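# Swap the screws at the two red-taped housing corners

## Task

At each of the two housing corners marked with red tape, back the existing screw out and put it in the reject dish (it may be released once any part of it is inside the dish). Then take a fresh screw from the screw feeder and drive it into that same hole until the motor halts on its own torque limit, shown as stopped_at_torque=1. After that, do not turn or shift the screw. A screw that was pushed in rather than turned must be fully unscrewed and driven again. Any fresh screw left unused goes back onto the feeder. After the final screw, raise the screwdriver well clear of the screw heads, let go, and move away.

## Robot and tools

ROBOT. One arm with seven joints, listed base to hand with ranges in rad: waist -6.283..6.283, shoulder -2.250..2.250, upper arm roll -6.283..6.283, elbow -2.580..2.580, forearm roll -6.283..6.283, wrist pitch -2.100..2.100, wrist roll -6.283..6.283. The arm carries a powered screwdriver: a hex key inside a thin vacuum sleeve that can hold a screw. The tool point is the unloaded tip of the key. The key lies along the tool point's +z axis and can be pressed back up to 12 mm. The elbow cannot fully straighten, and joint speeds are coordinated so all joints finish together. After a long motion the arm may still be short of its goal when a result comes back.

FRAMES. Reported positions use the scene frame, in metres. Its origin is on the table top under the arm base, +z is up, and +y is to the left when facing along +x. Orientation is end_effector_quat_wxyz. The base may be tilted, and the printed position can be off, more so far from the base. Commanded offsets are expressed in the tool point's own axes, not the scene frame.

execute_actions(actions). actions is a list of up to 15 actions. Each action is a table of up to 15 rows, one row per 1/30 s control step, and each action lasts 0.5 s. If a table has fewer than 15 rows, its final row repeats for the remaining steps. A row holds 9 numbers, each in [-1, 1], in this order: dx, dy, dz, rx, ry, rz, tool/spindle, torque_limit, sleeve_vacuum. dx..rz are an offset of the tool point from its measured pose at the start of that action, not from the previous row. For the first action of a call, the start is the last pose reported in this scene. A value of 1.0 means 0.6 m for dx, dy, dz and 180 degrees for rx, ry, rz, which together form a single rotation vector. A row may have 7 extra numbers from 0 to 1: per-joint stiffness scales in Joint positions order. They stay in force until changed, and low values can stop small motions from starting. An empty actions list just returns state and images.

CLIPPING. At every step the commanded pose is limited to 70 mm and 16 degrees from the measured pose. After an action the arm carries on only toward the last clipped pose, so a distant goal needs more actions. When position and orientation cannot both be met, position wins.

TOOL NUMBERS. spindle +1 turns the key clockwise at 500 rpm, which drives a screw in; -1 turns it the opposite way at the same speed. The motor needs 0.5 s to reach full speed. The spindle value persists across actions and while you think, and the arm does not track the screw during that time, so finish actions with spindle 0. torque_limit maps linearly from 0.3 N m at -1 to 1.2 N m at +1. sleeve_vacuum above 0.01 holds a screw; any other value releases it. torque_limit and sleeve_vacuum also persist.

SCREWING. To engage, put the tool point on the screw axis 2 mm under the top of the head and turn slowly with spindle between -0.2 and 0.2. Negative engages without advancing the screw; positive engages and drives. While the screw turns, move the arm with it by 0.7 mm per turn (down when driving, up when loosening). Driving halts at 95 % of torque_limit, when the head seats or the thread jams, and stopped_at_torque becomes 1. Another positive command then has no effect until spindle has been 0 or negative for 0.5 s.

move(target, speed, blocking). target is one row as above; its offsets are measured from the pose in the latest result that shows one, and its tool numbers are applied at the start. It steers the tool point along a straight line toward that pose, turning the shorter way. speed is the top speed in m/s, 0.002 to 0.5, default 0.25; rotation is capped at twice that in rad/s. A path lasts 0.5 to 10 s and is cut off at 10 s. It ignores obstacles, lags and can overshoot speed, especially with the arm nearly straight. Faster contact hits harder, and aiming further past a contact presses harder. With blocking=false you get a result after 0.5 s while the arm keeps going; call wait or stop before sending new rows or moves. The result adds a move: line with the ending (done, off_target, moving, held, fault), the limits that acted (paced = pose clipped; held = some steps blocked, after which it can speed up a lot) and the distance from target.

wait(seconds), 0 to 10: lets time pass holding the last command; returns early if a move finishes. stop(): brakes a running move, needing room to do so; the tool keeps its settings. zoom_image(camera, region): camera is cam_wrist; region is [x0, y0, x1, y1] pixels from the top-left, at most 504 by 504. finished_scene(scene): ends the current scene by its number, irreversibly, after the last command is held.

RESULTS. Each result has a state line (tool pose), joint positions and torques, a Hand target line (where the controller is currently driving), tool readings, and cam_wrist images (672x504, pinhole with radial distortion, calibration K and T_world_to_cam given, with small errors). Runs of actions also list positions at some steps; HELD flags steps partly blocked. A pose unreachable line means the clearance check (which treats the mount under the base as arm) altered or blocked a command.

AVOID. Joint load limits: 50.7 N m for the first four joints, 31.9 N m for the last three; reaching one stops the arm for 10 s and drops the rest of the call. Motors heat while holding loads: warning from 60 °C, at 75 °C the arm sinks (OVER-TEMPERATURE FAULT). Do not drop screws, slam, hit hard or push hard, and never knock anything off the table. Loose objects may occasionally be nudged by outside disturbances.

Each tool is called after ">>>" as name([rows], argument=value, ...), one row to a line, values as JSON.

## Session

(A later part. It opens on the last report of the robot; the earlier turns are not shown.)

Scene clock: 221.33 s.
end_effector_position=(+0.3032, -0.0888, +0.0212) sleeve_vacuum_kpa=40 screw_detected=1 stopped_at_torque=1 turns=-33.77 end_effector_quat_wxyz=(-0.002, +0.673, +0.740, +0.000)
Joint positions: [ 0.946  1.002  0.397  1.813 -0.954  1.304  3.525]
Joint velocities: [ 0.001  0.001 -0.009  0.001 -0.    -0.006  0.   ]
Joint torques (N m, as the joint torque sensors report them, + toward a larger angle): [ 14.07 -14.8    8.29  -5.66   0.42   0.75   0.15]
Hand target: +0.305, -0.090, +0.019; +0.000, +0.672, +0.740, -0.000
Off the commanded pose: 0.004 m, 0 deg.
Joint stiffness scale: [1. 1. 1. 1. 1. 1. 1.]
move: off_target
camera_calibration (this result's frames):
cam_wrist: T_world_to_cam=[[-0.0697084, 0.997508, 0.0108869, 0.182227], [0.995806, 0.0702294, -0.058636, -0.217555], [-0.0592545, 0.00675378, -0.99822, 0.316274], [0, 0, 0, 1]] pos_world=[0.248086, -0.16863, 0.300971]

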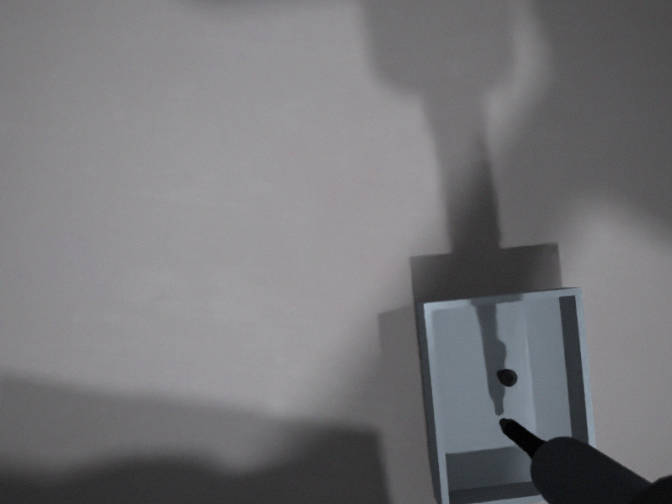

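>>> execute_actions([
  [[-0.002,0.003,0.004,0,0,0,0,1,0],[-0.002,0.003,0.004,0,0,0,0,1,0],[-0.002,0.003,0.004,0,0,0,0,1,0],[-0.002,0.003,0.004,0,0,0,0,1,0],[-0.002,0.003,0.004,0,0,0,0,1,0],[-0.002,0.003,0.004,0,0,0,0,1,0],[0,0,-0.003,0,0,0,0,1,0],[0,-0.001,-0.007,0,0,0,0,1,0],[0,-0.002,-0.012,0,0,0,0,1,0],[0,-0.002,-0.018,0,0,0,0,1,0],[0,-0.002,-0.025,0,0,0,0,1,0],[0,-0.002,-0.032,0,0,0,0,1,0],[0,-0.002,-0.039,0,0,0,0,1,0],[0,-0.002,-0.045,0,0,0,0,1,0],[0,-0.002,-0.05,0,0,0,0,1,0]],
])

>>> move(target=[-0.09,0.11,-0.285,0,0,0,0,1,0], speed=0.2)

Scene clock: 227.93 s.
end_effector_position=(+0.3017, -0.0886, +0.0385) sleeve_vacuum_kpa=0 screw_detected=0 stopped_at_torque=1 turns=-33.77 end_effector_quat_wxyz=(-0.003, +0.673, +0.740, -0.000)
Joint positions: [ 0.959  0.988  0.418  1.787 -0.927  1.344  3.511]
Joint velocities: [ 0.074 -0.08   0.121 -0.165  0.15   0.244 -0.094]
Joint torques (N m, as the joint torque sensors report them, + toward a larger angle): [ 13.73 -14.72   8.43  -5.49   0.4    1.03   0.18]
Hand target: +0.302, -0.089, +0.051; -0.002, +0.673, +0.740, -0.000
Off the commanded pose: 0.013 m, 0 deg.
Joint stiffness scale: [1. 1. 1. 1. 1. 1. 1.]
Step readings (end_effector_position):
0: (+0.3032, -0.0888, +0.0211)
1: (+0.3032, -0.0888, +0.0210)
2: (+0.3031, -0.0887, +0.0209)
4: (+0.3029, -0.0887, +0.0207)
8: (+0.3030, -0.0888, +0.0209)
15: end_effector_position above
camera_calibration (this result's frames):
cam_wrist: T_world_to_cam=[[-0.0705376, 0.997431, 0.0125068, 0.1819], [0.995608, 0.0711713, -0.0608171, -0.2149], [-0.0615509, 0.00816198, -0.998071, 0.334303], [0, 0, 0, 1]] pos_world=[0.247363, -0.168867, 0.318314]

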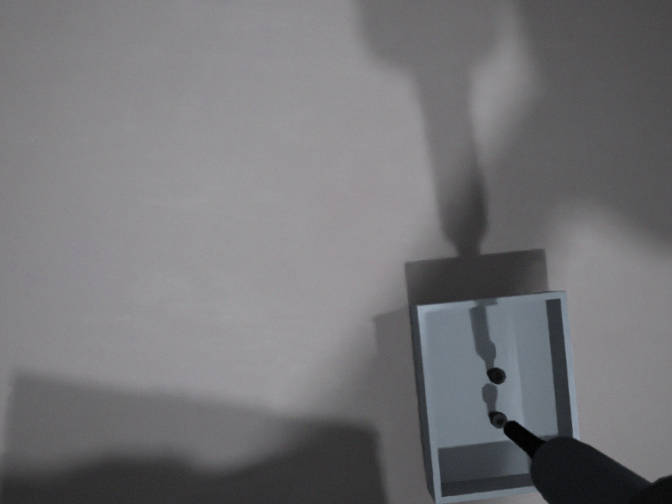

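Scene clock: 229.47 s.
end_effector_position=(+0.3734, -0.1382, +0.2074) sleeve_vacuum_kpa=0 screw_detected=0 stopped_at_torque=1 turns=-33.77 end_effector_quat_wxyz=(-0.003, +0.670, +0.742, -0.004)
Joint positions: [ 1.097  1.045  0.487  1.117 -0.861  1.815  3.175]
Joint velocities: [ 0.003  0.005  0.    -0.003 -0.     0.001 -0.002]
Joint torques (N m, as the joint torque sensors report them, + toward a larger angle): [ 15.81 -17.46   7.42  -6.21   0.12   1.01  -0.05]
Hand target: +0.374, -0.136, +0.209; -0.004, +0.672, +0.740, +0.000
Off the commanded pose: 0.002 m, 1 deg.
Joint stiffness scale: [1. 1. 1. 1. 1. 1. 1.]
move: done
camera_calibration (this result's frames):
cam_wrist: T_world_to_cam=[[-0.0775665, 0.996965, 0.00663029, 0.238113], [0.994846, 0.0778338, -0.0649796, -0.270376], [-0.0652985, 0.00155588, -0.997865, 0.508136], [0, 0, 0, 1]] pos_world=[0.320633, -0.217137, 0.487903]

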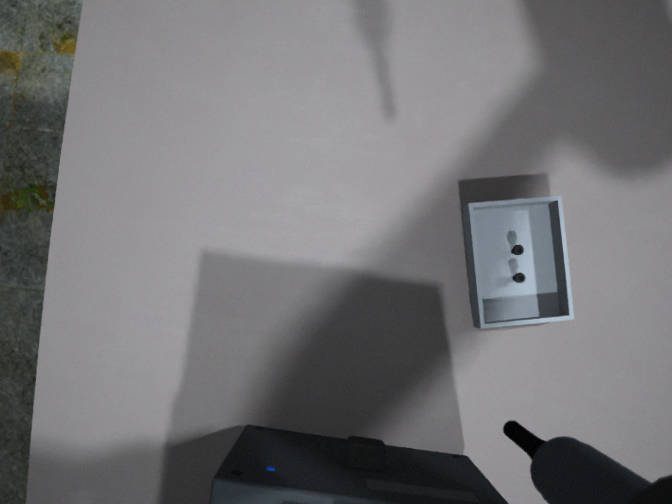

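>>> move(target=[-0.0801,0.106,0.02,-0.0032,0.0003,0,0,1,0], speed=0.12)

Scene clock: 232.97 s.
end_effector_position=(+0.4407, -0.1817, +0.1936) sleeve_vacuum_kpa=0 screw_detected=0 stopped_at_torque=1 turns=-33.77 end_effector_quat_wxyz=(+0.001, +0.668, +0.744, -0.004)
Joint positions: [ 1.096  1.191  0.416  0.795 -0.933  1.854  2.962]
Joint velocities: [ 0.001  0.006 -0.006 -0.005 -0.     0.001 -0.003]
Joint torques (N m, as the joint torque sensors report them, + toward a larger angle): [ 18.76 -20.12   6.37  -5.93  -0.11   0.98   0.19]
Hand target: +0.441, -0.179, +0.195; -0.000, +0.670, +0.742, +0.000
Off the commanded pose: 0.003 m, 1 deg.
Joint stiffness scale: [1. 1. 1. 1. 1. 1. 1.]
move: done
camera_calibration (this result's frames):
cam_wrist: T_world_to_cam=[[-0.0822244, 0.996614, -0.00012926, 0.290044], [0.994804, 0.0820673, -0.0602525, -0.334929], [-0.0600379, -0.00508281, -0.998183, 0.495306], [0, 0, 0, 1]] pos_world=[0.386774, -0.259058, 0.474263]

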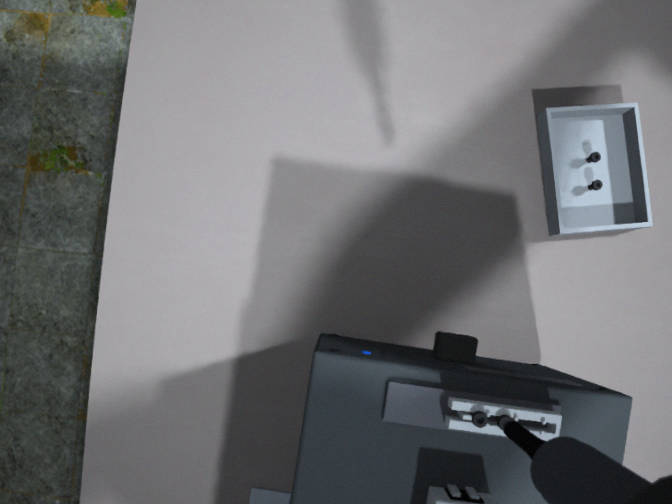

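>>> move(target=[0.0033,0.0019,0.030,-0.0007,0.001,0,0,1,0], speed=0.03)

>>> zoom_image(camera="cam_wrist", region=[455,387,555,462])

Scene clock: 238.87 s.
end_effector_position=(+0.4395, -0.1789, +0.1773) sleeve_vacuum_kpa=0 screw_detected=0 stopped_at_torque=1 turns=-33.77 end_effector_quat_wxyz=(-0.001, +0.671, +0.741, -0.001)
Joint positions: [ 1.074  1.183  0.416  0.86  -0.933  1.818  2.985]
Joint velocities: [-0.005 -0.002 -0.001  0.003 -0.     0.001  0.001]
Joint torques (N m, as the joint torque sensors report them, + toward a larger angle): [ 18.79 -19.91   6.56  -5.44  -0.09   1.11  -0.05]
Hand target: +0.442, -0.180, +0.176; +0.001, +0.668, +0.744, -0.002
Off the commanded pose: 0.003 m, 1 deg.
Joint stiffness scale: [1. 1. 1. 1. 1. 1. 1.]
move: done
camera_calibration (this result's frames):
cam_wrist: T_world_to_cam=[[-0.0743325, 0.997203, 0.00785098, 0.282377], [0.995436, 0.0746687, -0.0594232, -0.336719], [-0.0598432, 0.00339807, -0.998202, 0.480466], [0, 0, 0, 1]] pos_world=[0.384925, -0.258078, 0.457376]

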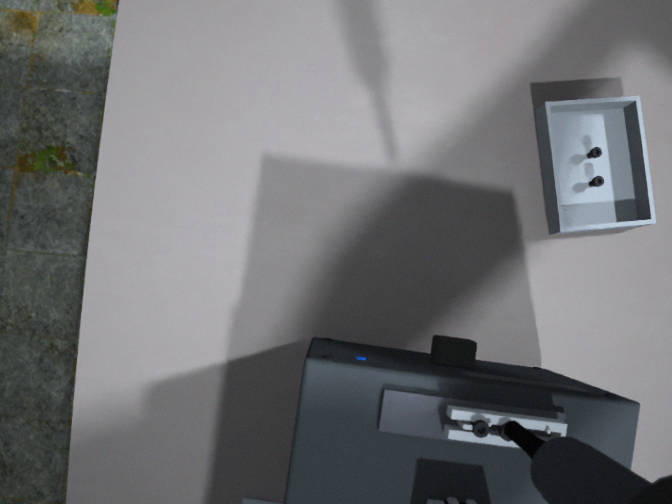

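Region (455, 387, 555, 462) of cam_wrist's 672x504 image, scaled by 5.040; it fills the top 378 rows of this view, and the rest is white.

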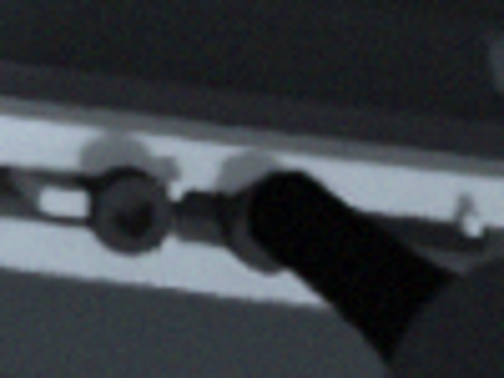

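>>> move(target=[0.0002,0.01,0.0097,-0.0013,-0.0014,0,0,1,0], speed=0.012)

>>> zoom_image(camera="cam_wrist", region=[455,387,555,462])

Scene clock: 244.90 s.
end_effector_position=(+0.4409, -0.1780, +0.1733) sleeve_vacuum_kpa=0 screw_detected=0 stopped_at_torque=1 turns=-33.77 end_effector_quat_wxyz=(-0.002, +0.672, +0.741, -0.002)
Joint positions: [ 1.066  1.18   0.416  0.871 -0.933  1.809  2.985]
Joint velocities: [-0.002 -0.    -0.     0.002 -0.    -0.001  0.   ]
Joint torques (N m, as the joint torque sensors report them, + toward a larger angle): [ 18.96 -20.     6.64  -5.72  -0.1    0.87   0.13]
Hand target: +0.445, -0.178, +0.172; +0.002, +0.671, +0.741, -0.001
Off the commanded pose: 0.005 m, 0 deg.
Joint stiffness scale: [1. 1. 1. 1. 1. 1. 1.]
move: off_target
camera_calibration (this result's frames):
cam_wrist: T_world_to_cam=[[-0.0724525, 0.997347, 0.00701098, 0.280962], [0.99547, 0.0727464, -0.0612183, -0.338464], [-0.0615659, 0.0025438, -0.9981, 0.477136], [0, 0, 0, 1]] pos_world=[0.386662, -0.256809, 0.45354]

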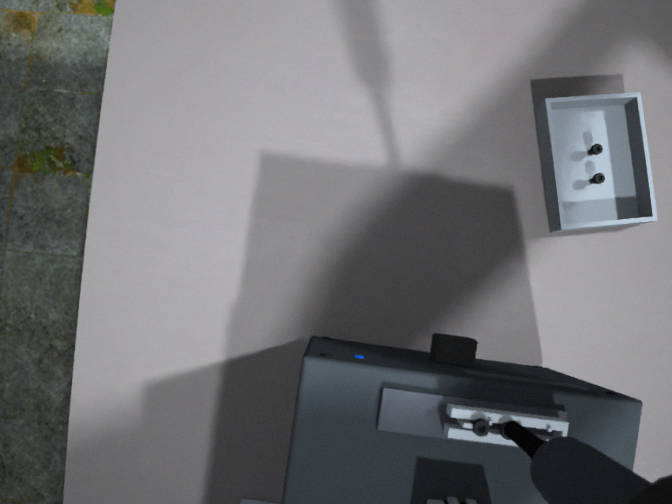

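Region (455, 387, 555, 462) of cam_wrist's 672x504 image, scaled by 5.040; it fills the top 378 rows of this view, and the rest is white.

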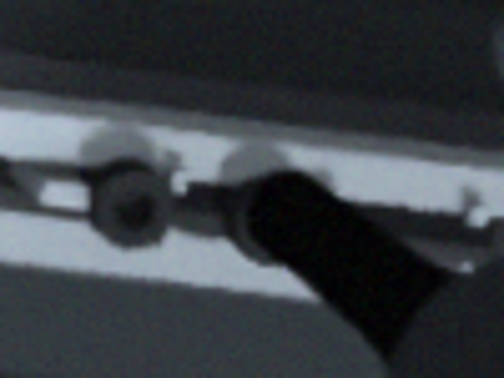

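>>> move(target=[-0.001,0.0117,0.0025,-0.0028,-0.0014,0,0,1,0], speed=0.012)

>>> zoom_image(camera="cam_wrist", region=[455,387,555,462])

Scene clock: 249.10 s.
end_effector_position=(+0.4416, -0.1775, +0.1732) sleeve_vacuum_kpa=0 screw_detected=0 stopped_at_torque=1 turns=-33.77 end_effector_quat_wxyz=(-0.002, +0.672, +0.740, -0.002)
Joint positions: [ 1.066  1.18   0.415  0.872 -0.933  1.809  2.982]
Joint velocities: [ 0.001 -0.001 -0.004  0.     0.001 -0.001 -0.001]
Joint torques (N m, as the joint torque sensors report them, + toward a larger angle): [ 18.7  -20.     6.49  -5.83  -0.03   0.82   0.13]
Hand target: +0.448, -0.178, +0.172; +0.003, +0.672, +0.741, -0.000
Off the commanded pose: 0.006 m, 1 deg.
Joint stiffness scale: [1. 1. 1. 1. 1. 1. 1.]
move: off_target
camera_calibration (this result's frames):
cam_wrist: T_world_to_cam=[[-0.0709948, 0.997449, 0.0074407, 0.279818], [0.995597, 0.0713167, -0.0608294, -0.339622], [-0.0612049, 0.00308937, -0.99812, 0.476969], [0, 0, 0, 1]] pos_world=[0.387185, -0.256357, 0.453332]

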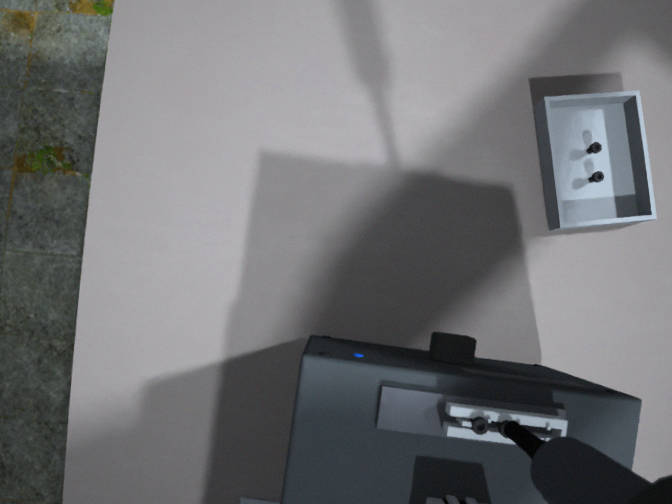

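Region (455, 387, 555, 462) of cam_wrist's 672x504 image, scaled by 5.040; it fills the top 378 rows of this view, and the rest is white.

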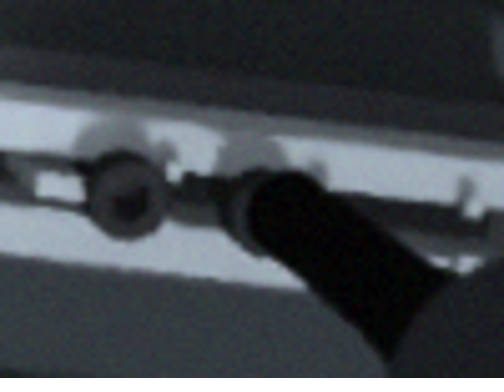

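>>> execute_actions([
  [[-0.002,0.0135,0.0025,-0.0028,-0.0014,0,0,1,0]],
])

>>> zoom_image(camera="cam_wrist", region=[455,387,555,462])

Scene clock: 252.03 s.
end_effector_position=(+0.4439, -0.1768, +0.1730) sleeve_vacuum_kpa=0 screw_detected=0 stopped_at_torque=1 turns=-33.77 end_effector_quat_wxyz=(-0.001, +0.673, +0.739, -0.001)
Joint positions: [ 1.066  1.18   0.412  0.869 -0.934  1.809  2.975]
Joint velocities: [-0.     0.002 -0.002  0.     0.     0.    -0.002]
Joint torques (N m, as the joint torque sensors report them, + toward a larger angle): [ 18.62 -19.96   6.37  -5.82  -0.05   1.05   0.08]
Hand target: +0.450, -0.178, +0.172; +0.003, +0.672, +0.740, -0.000
Off the commanded pose: 0.006 m, 1 deg.
Joint stiffness scale: [1. 1. 1. 1. 1. 1. 1.]
Step readings (end_effector_position):
0: (+0.4417, -0.1774, +0.1732)
1: (+0.4419, -0.1774, +0.1732)
2: (+0.4423, -0.1774, +0.1732)
4: (+0.4431, -0.1773, +0.1732)
8: (+0.4436, -0.1770, +0.1731)
15: end_effector_position above
camera_calibration (this result's frames):
cam_wrist: T_world_to_cam=[[-0.0685303, 0.997616, 0.00808688, 0.278118], [0.995867, 0.0688899, -0.0591898, -0.342739], [-0.0596058, 0.00399717, -0.998214, 0.476412], [0, 0, 0, 1]] pos_world=[0.388779, -0.255748, 0.453025]

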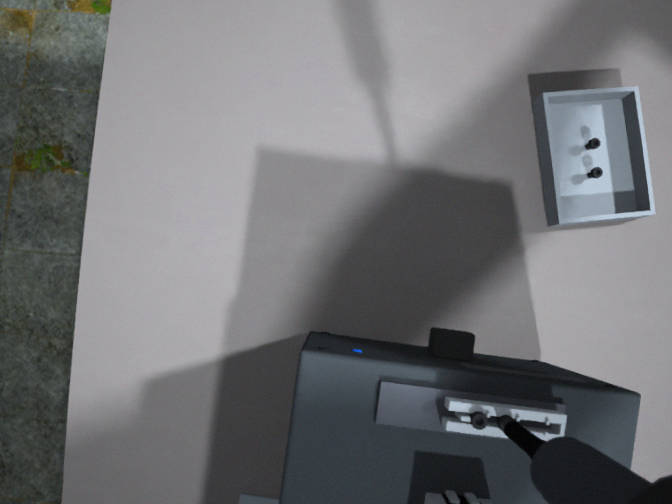

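Region (455, 387, 555, 462) of cam_wrist's 672x504 image, scaled by 5.040; it fills the top 378 rows of this view, and the rest is white.

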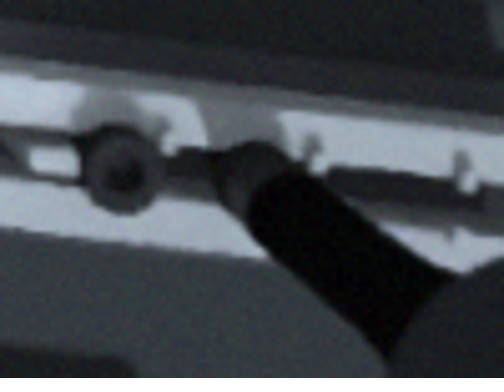

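>>> move(target=[-0.0022,0.0023,0.015,-0.0008,-0.0014,0,-0.1,1,1], speed=0.008)

>>> execute_actions([
  [[0,0,0.003,0,0,0,0,1,1]],
])

>>> zoom_image(camera="cam_wrist", region=[455,387,555,462])

Scene clock: 258.03 s.
end_effector_position=(+0.4433, -0.1775, +0.1671) sleeve_vacuum_kpa=40 screw_detected=1 stopped_at_torque=1 turns=-34.90 end_effector_quat_wxyz=(+0.000, +0.676, +0.737, -0.001)
Joint positions: [ 1.059  1.176  0.411  0.895 -0.934  1.791  2.982]
Joint velocities: [-0.001 -0.001 -0.     0.001  0.    -0.003  0.   ]
Joint torques (N m, as the joint torque sensors report them, + toward a larger angle): [ 17.1  -18.2    6.07  -5.19  -0.15   0.59   0.13]
Hand target: +0.445, -0.178, +0.164; +0.001, +0.673, +0.739, -0.002
Off the commanded pose: 0.004 m, 0 deg.
Joint stiffness scale: [1. 1. 1. 1. 1. 1. 1.]
move: off_target
camera_calibration (this result's frames):
cam_wrist: T_world_to_cam=[[-0.0609341, 0.998122, 0.00632469, 0.275898], [0.996491, 0.0611963, -0.0570975, -0.344413], [-0.0573773, 0.00282332, -0.998349, 0.46935], [0, 0, 0, 1]] pos_world=[0.386946, -0.255628, 0.447165]

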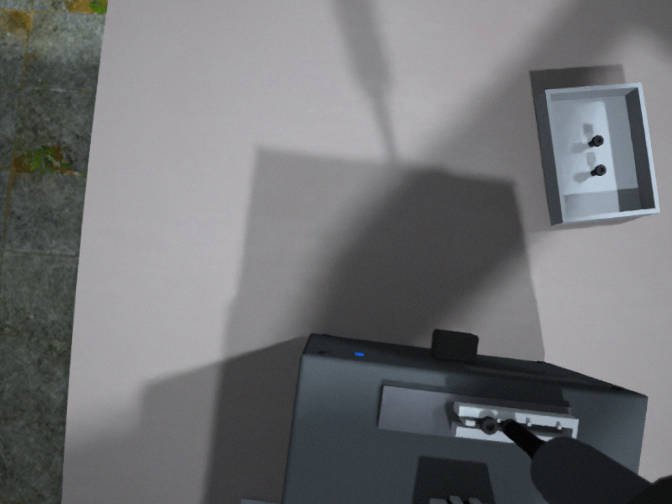

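Scene clock: 258.53 s.
end_effector_position=(+0.4431, -0.1772, +0.1670) sleeve_vacuum_kpa=40 screw_detected=1 stopped_at_torque=1 turns=-34.90 end_effector_quat_wxyz=(-0.000, +0.677, +0.736, -0.001)
Joint positions: [ 1.059  1.176  0.411  0.897 -0.934  1.791  2.982]
Joint velocities: [ 0.002  0.     0.    -0.    -0.    -0.001  0.   ]
Joint torques (N m, as the joint torque sensors report them, + toward a larger angle): [ 17.09 -18.27   6.29  -5.11   0.06   0.99   0.11]
Hand target: +0.443, -0.178, +0.165; +0.000, +0.676, +0.737, -0.001
Off the commanded pose: 0.002 m, 0 deg.
Joint stiffness scale: [1. 1. 1. 1. 1. 1. 1.]
Step readings (end_effector_position):
0: (+0.4433, -0.1775, +0.1671)
1: (+0.4432, -0.1775, +0.1671)
2: (+0.4432, -0.1774, +0.1671)
4: (+0.4431, -0.1773, +0.1670)
8: (+0.4431, -0.1773, +0.1670)
15: end_effector_position above
camera_calibration (this result's frames):
cam_wrist: T_world_to_cam=[[-0.0598622, 0.998181, 0.00710364, 0.27499], [0.996564, 0.0601703, -0.0569252, -0.344491], [-0.0572491, 0.00367157, -0.998353, 0.469304], [0, 0, 0, 1]] pos_world=[0.386636, -0.255485, 0.446968]

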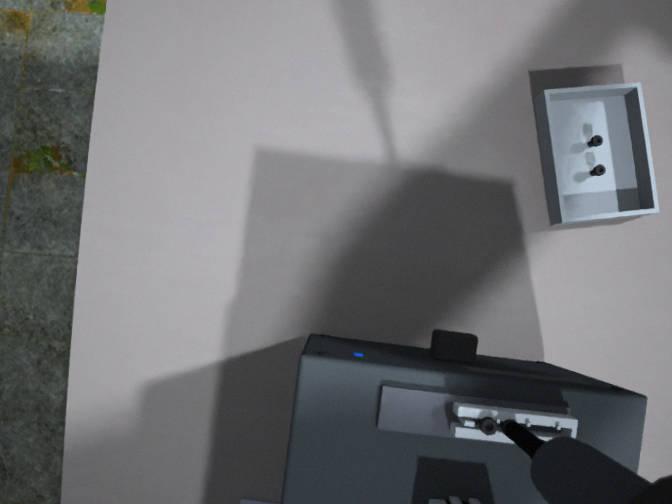

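Region (455, 387, 555, 462) of cam_wrist's 672x504 image, scaled by 5.040; it fills the top 378 rows of this view, and the rest is white.

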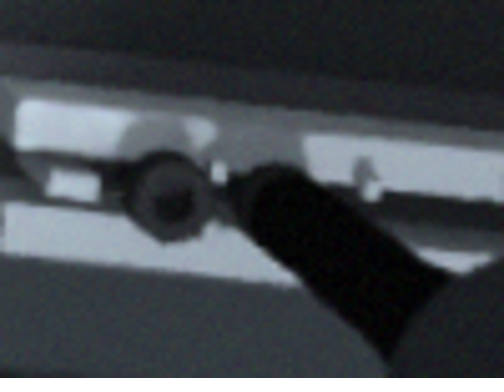

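>>> move(target=[0.001,-0.002,-0.063,0,0.001,0,0,0,1], speed=0.05)

Scene clock: 263.13 s.
end_effector_position=(+0.4431, -0.1781, +0.2032) sleeve_vacuum_kpa=40 screw_detected=1 stopped_at_torque=1 turns=-34.90 end_effector_quat_wxyz=(+0.001, +0.674, +0.739, -0.002)
Joint positions: [ 1.11   1.192  0.411  0.763 -0.934  1.879  2.929]
Joint velocities: [ 0.001  0.002 -0.001 -0.004  0.    -0.    -0.002]
Joint torques (N m, as the joint torque sensors report them, + toward a larger angle): [ 18.73 -20.     5.9   -5.64  -0.12   0.83   0.06]
Hand target: +0.442, -0.177, +0.205; -0.001, +0.677, +0.736, +0.000
Off the commanded pose: 0.002 m, 1 deg.
Joint stiffness scale: [1. 1. 1. 1. 1. 1. 1.]
move: done
camera_calibration (this result's frames):
cam_wrist: T_world_to_cam=[[-0.0666289, 0.997769, 0.00428031, 0.279103], [0.996102, 0.0667649, -0.0576501, -0.340873], [-0.0578072, 0.000422464, -0.998328, 0.505118], [0, 0, 0, 1]] pos_world=[0.38734, -0.255935, 0.483427]

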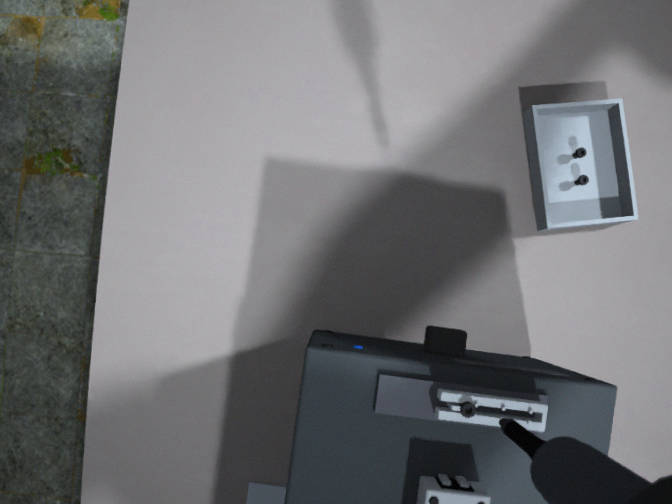

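>>> move(target=[0.4771,-0.0053,0.185,-0.0015,0.0013,0,0,0,1], speed=0.2)

Scene clock: 268.17 s.
end_effector_position=(+0.4141, +0.1081, +0.0929) sleeve_vacuum_kpa=40 screw_detected=1 stopped_at_torque=1 turns=-34.90 end_effector_quat_wxyz=(-0.000, +0.673, +0.740, +0.006)
Joint positions: [ 0.679  0.503  0.447  1.852 -0.883  1.49   3.039]
Joint velocities: [-0.007 -0.003  0.     0.001 -0.     0.    -0.   ]
Joint torques (N m, as the joint torque sensors report them, + toward a larger angle): [ 12.57 -11.7    8.03  -6.33  -0.06   1.01   0.08]
Hand target: +0.414, +0.106, +0.092; +0.002, +0.674, +0.738, +0.003
Off the commanded pose: 0.002 m, 1 deg.
Joint stiffness scale: [1. 1. 1. 1. 1. 1. 1.]
move: done
camera_calibration (this result's frames):
cam_wrist: T_world_to_cam=[[-0.0698617, 0.997427, 0.0160756, -0.00761789], [0.996363, 0.0705572, -0.0477771, -0.338876], [-0.0487885, 0.0126794, -0.998729, 0.388173], [0, 0, 0, 1]] pos_world=[0.35605, 0.0265866, 0.371611]

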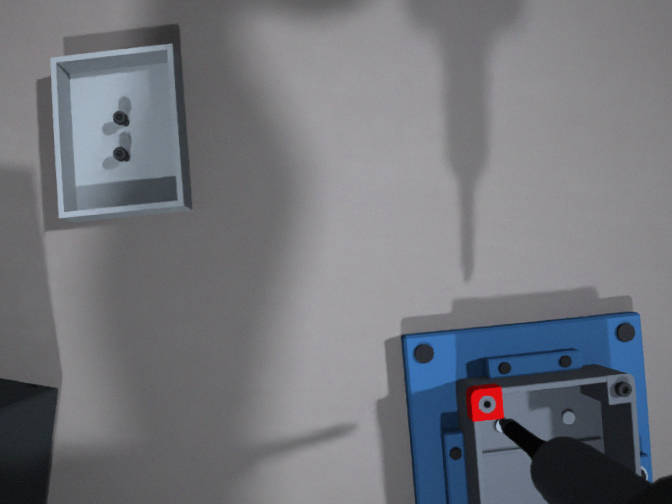

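>>> move(target=[-0.0027,-0.0014,0.039,0.0017,-0.0027,0,0,0,1], speed=0.03)

>>> zoom_image(camera="cam_wrist", region=[455,387,555,462])

Scene clock: 273.30 s.
end_effector_position=(+0.4109, +0.1070, +0.0721) sleeve_vacuum_kpa=40 screw_detected=1 stopped_at_torque=1 turns=-34.90 end_effector_quat_wxyz=(-0.001, +0.674, +0.738, -0.000)
Joint positions: [ 0.655  0.506  0.426  1.892 -0.897  1.431  3.041]
Joint velocities: [ 0.    -0.    -0.008  0.001  0.    -0.005 -0.   ]
Joint torques (N m, as the joint torque sensors report them, + toward a larger angle): [ 12.78 -11.5    8.16  -6.06  -0.05   0.85   0.19]
Hand target: +0.413, +0.107, +0.070; +0.001, +0.673, +0.740, +0.001
Off the commanded pose: 0.004 m, 0 deg.
Joint stiffness scale: [1. 1. 1. 1. 1. 1. 1.]
move: off_target
camera_calibration (this result's frames):
cam_wrist: T_world_to_cam=[[-0.0660953, 0.997775, 0.00877885, -0.00752722], [0.9961, 0.0664946, -0.0579938, -0.335403], [-0.0584485, 0.0049115, -0.998278, 0.37204], [0, 0, 0, 1]] pos_world=[0.355343, 0.0279857, 0.352015]

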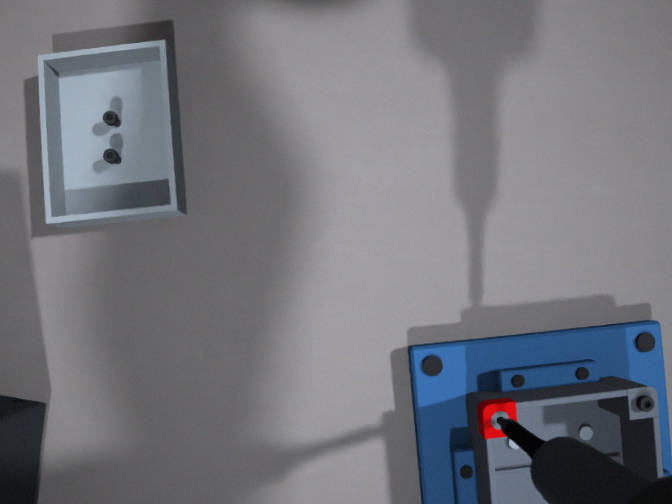

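Region (455, 387, 555, 462) of cam_wrist's 672x504 image, scaled by 5.040; it fills the top 378 rows of this view, and the rest is white.

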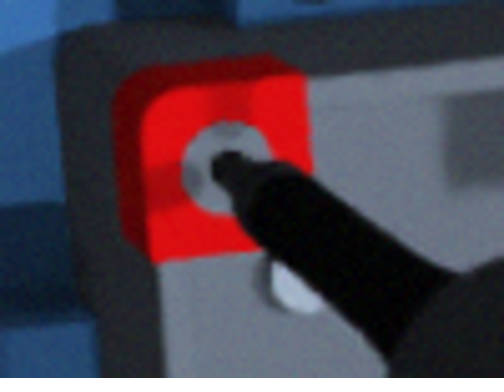

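>>> move(target=[-0.0008,0.0046,0.0143,-0.0016,-0.0004,0,0.2,0,1], speed=0.01)

>>> execute_actions([
  [[-0.0005,0.004,0.0068,-0.0013,-0.0003,0,0.3,0,1]],
  [[-0.0005,0.004,0.0095,-0.0013,-0.0003,0,1,0,1]],
  [[-0.0005,0.004,0.0105,-0.0013,-0.0003,0,1,0,1]],
  [[-0.0005,0.004,0.0105,-0.0013,-0.0003,0,1,0,1]],
  [[-0.0005,0.004,0.007,-0.0013,-0.0003,0,1,0,1],[-0.0005,0.004,0.007,-0.0013,-0.0003,0,1,0,1],[-0.0005,0.004,0.007,-0.0013,-0.0003,0,1,0,1],[-0.0005,0.004,0.007,-0.0013,-0.0003,0,1,0,1],[-0.0005,0.004,0.007,-0.0013,-0.0003,0,1,0,1],[-0.0005,0.004,0.007,-0.0013,-0.0003,0,1,0,1],[-0.0005,0.004,0.007,-0.0013,-0.0003,0,1,0,1],[-0.0005,0.004,0.007,-0.0013,-0.0003,0,1,0,1],[-0.0005,0.004,0.007,-0.0013,-0.0003,0,1,0,1],[-0.0005,0.004,0.007,-0.0013,-0.0003,0,1,0,1],[-0.0005,0.004,0.007,-0.0013,-0.0003,0,1,0,1],[-0.0005,0.004,0.007,-0.0013,-0.0003,0,1,0,1],[-0.0005,0.004,0.007,-0.0013,-0.0003,0,1,0,1],[-0.0005,0.004,0.007,-0.0013,-0.0003,0,1,0,1],[-0.0005,0.004,0.007,-0.0013,-0.0003,0,0,0,1]],
])

Scene clock: 281.10 s.
end_effector_position=(+0.4111, +0.1073, +0.0662) sleeve_vacuum_kpa=40 screw_detected=1 stopped_at_torque=0 turns=-33.12 end_effector_quat_wxyz=(-0.001, +0.675, +0.738, -0.000)
Joint positions: [ 0.652  0.509  0.416  1.903 -0.904  1.415  3.041]
Joint velocities: [-0.    -0.001 -0.008  0.001 -0.    -0.004 -0.   ]
Joint torques (N m, as the joint torque sensors report them, + toward a larger angle): [ 12.91 -11.55   8.08  -6.45   0.02   1.23   0.13]
Hand target: +0.414, +0.107, +0.064; +0.001, +0.674, +0.738, +0.001
Off the commanded pose: 0.004 m, 0 deg.
Joint stiffness scale: [1. 1. 1. 1. 1. 1. 1.]
move: off_target
camera_calibration (this result's frames):
cam_wrist: T_world_to_cam=[[-0.0633086, 0.997954, 0.00895504, -0.00889856], [0.996272, 0.0637237, -0.0581475, -0.335677], [-0.0585991, 0.00524042, -0.998268, 0.366116], [0, 0, 0, 1]] pos_world=[0.355317, 0.0283524, 0.346043]

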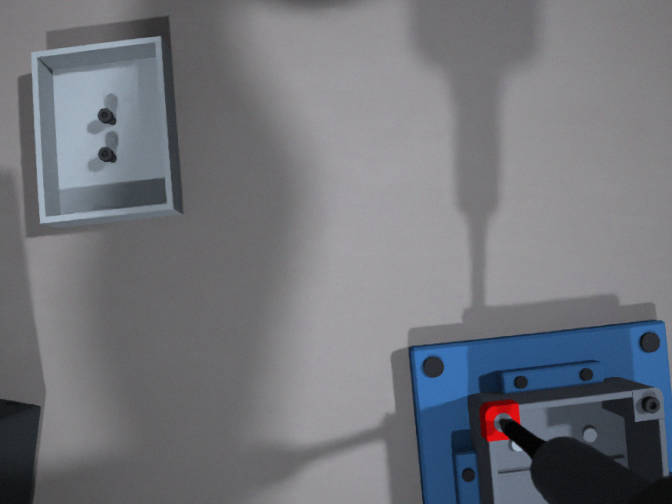

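Scene clock: 283.60 s.
end_effector_position=(+0.4110, +0.1071, +0.0565) sleeve_vacuum_kpa=40 screw_detected=1 stopped_at_torque=1 turns=-19.22 end_effector_quat_wxyz=(-0.000, +0.678, +0.735, -0.001)
Joint positions: [ 0.645  0.511  0.403  1.924 -0.916  1.386  3.041]
Joint velocities: [-0.001 -0.001  0.     0.    -0.     0.     0.   ]
Joint torques (N m, as the joint torque sensors report them, + toward a larger angle): [ 11.88 -10.8    7.47  -5.6   -0.08   0.62   0.1 ]
Hand target: +0.413, +0.107, +0.053; +0.002, +0.678, +0.735, +0.000
Off the commanded pose: 0.004 m, 0 deg.
Joint stiffness scale: [1. 1. 1. 1. 1. 1. 1.]
Step readings (end_effector_position; steps 1 to 15: 1st action; 16 to 30: 2nd action; 31 to 45: 3rd action; 46 to 60: 4th action; 61 to 75: 5th action):
0: (+0.4111, +0.1073, +0.0662)
1: (+0.4111, +0.1073, +0.0660)
2: (+0.4111, +0.1072, +0.0657)
4: (+0.4111, +0.1071, +0.0656)
8: (+0.4111, +0.1070, +0.0655)
15: (+0.4111, +0.1071, +0.0654)
16: (+0.4111, +0.1070, +0.0652)
17: (+0.4111, +0.1070, +0.0646)
19: (+0.4111, +0.1071, +0.0639)
23: (+0.4111, +0.1071, +0.0634)
30: (+0.4111, +0.1071, +0.0632)
31: (+0.4112, +0.1070, +0.0628)
32: (+0.4112, +0.1070, +0.0621)
34: (+0.4111, +0.1071, +0.0611)
38: (+0.4111, +0.1071, +0.0606)
45: (+0.4111, +0.1071, +0.0603)
46: (+0.4111, +0.1070, +0.0599)
47: (+0.4111, +0.1070, +0.0592)
49: (+0.4111, +0.1071, +0.0583)
53: (+0.4111, +0.1071, +0.0577)
60: (+0.4111, +0.1071, +0.0574)
61: (+0.4111, +0.1071, +0.0572)
62: (+0.4111, +0.1071, +0.0570)
64: (+0.4110, +0.1071, +0.0566)
68: (+0.4110, +0.1071, +0.0565)
75: end_effector_position above
camera_calibration (this result's frames):
cam_wrist: T_world_to_cam=[[-0.0559732, 0.99841, 0.00671338, -0.0115607], [0.99678, 0.056266, -0.0571381, -0.335592], [-0.0574249, 0.00349355, -0.998344, 0.356195], [0, 0, 0, 1]] pos_world=[0.354319, 0.0291804, 0.336508]

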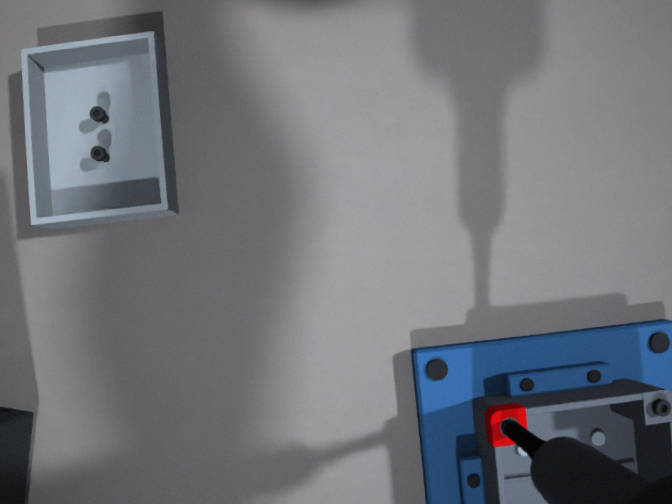

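Tight after about 14 turns. Release and lift.

>>> execute_actions([
  [[0,0,0.002,0,0,0,0,0,0],[0,0,0.002,0,0,0,0,0,0],[0,0,0.002,0,0,0,0,0,0],[0,0,0.002,0,0,0,0,0,0],[0,0,0.001,0,0,0,0,0,0],[0,-0.001,0,0,0,0,0,0,0],[0,-0.002,-0.003,0.001,0,0,0,0,0],[0,-0.002,-0.006,0.001,0,0,0,0,0],[0,-0.002,-0.009,0.001,0,0,0,0,0],[0,-0.002,-0.012,0.001,0,0,0,0,0],[0,-0.002,-0.015,0.001,0,0,0,0,0],[0,-0.002,-0.018,0.001,0,0,0,0,0],[0,-0.002,-0.021,0.001,0,0,0,0,0],[0,-0.002,-0.024,0.001,0,0,0,0,0],[0,-0.002,-0.027,0.001,0,0,0,0,0]],
])

>>> move(target=[0,0,-0.26,0,0,0,0,0,0], speed=0.2)

Scene clock: 289.27 s.
end_effector_position=(+0.4112, +0.1074, +0.0653) sleeve_vacuum_kpa=0 screw_detected=0 stopped_at_torque=1 turns=-19.22 end_effector_quat_wxyz=(-0.001, +0.677, +0.736, -0.001)
Joint positions: [ 0.652  0.507  0.412  1.906 -0.903  1.41   3.036]
Joint velocities: [ 0.043 -0.024  0.055 -0.096  0.071  0.137 -0.038]
Joint torques (N m, as the joint torque sensors report them, + toward a larger angle): [ 12.73 -11.59   7.9   -6.1   -0.2    1.07   0.41]
Hand target: +0.410, +0.107, +0.072; -0.001, +0.678, +0.735, -0.002
Off the commanded pose: 0.008 m, 0 deg.
Joint stiffness scale: [1. 1. 1. 1. 1. 1. 1.]
Step readings (end_effector_position):
0: (+0.4110, +0.1071, +0.0565)
1: (+0.4110, +0.1071, +0.0565)
2: (+0.4110, +0.1071, +0.0565)
4: (+0.4110, +0.1071, +0.0565)
8: (+0.4112, +0.1070, +0.0567)
15: end_effector_position above
camera_calibration (this result's frames):
cam_wrist: T_world_to_cam=[[-0.0592155, 0.998216, 0.00759697, -0.0106412], [0.996521, 0.0595586, -0.0583018, -0.335479], [-0.0586503, 0.00411817, -0.99827, 0.36541], [0, 0, 0, 1]] pos_world=[0.355113, 0.0290981, 0.3453]

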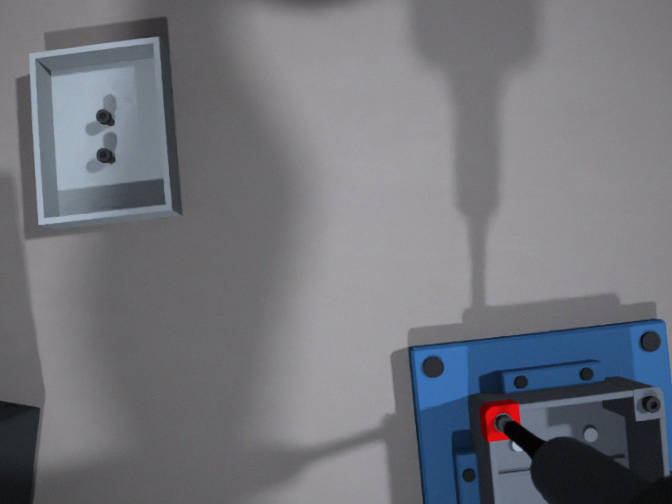

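Scene clock: 290.53 s.
end_effector_position=(+0.4149, +0.1078, +0.2194) sleeve_vacuum_kpa=0 screw_detected=0 stopped_at_torque=1 turns=-19.22 end_effector_quat_wxyz=(+0.002, +0.673, +0.740, +0.000)
Joint positions: [ 0.825  0.493  0.529  1.539 -0.791  1.822  2.961]
Joint velocities: [ 0.001  0.004  0.003 -0.003  0.     0.003 -0.001]
Joint torques (N m, as the joint torque sensors report them, + toward a larger angle): [ 12.32 -10.37   7.23  -7.12  -0.1    1.12   0.09]
Hand target: +0.412, +0.108, +0.221; -0.001, +0.676, +0.737, -0.001
Off the commanded pose: 0.004 m, 1 deg.
Joint stiffness scale: [1. 1. 1. 1. 1. 1. 1.]
move: off_target
camera_calibration (this result's frames):
cam_wrist: T_world_to_cam=[[-0.0698983, 0.997541, 0.0051031, -0.00692953], [0.996147, 0.0700704, -0.0527473, -0.33243], [-0.0529751, 0.00139649, -0.998595, 0.517434], [0, 0, 0, 1]] pos_world=[0.358076, 0.0294834, 0.499208]

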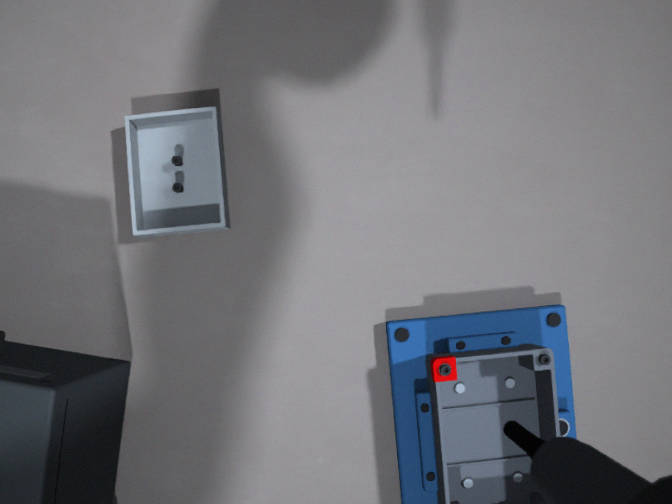

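>>> finished_scene(scene=2)

The scene is finished: the task was done.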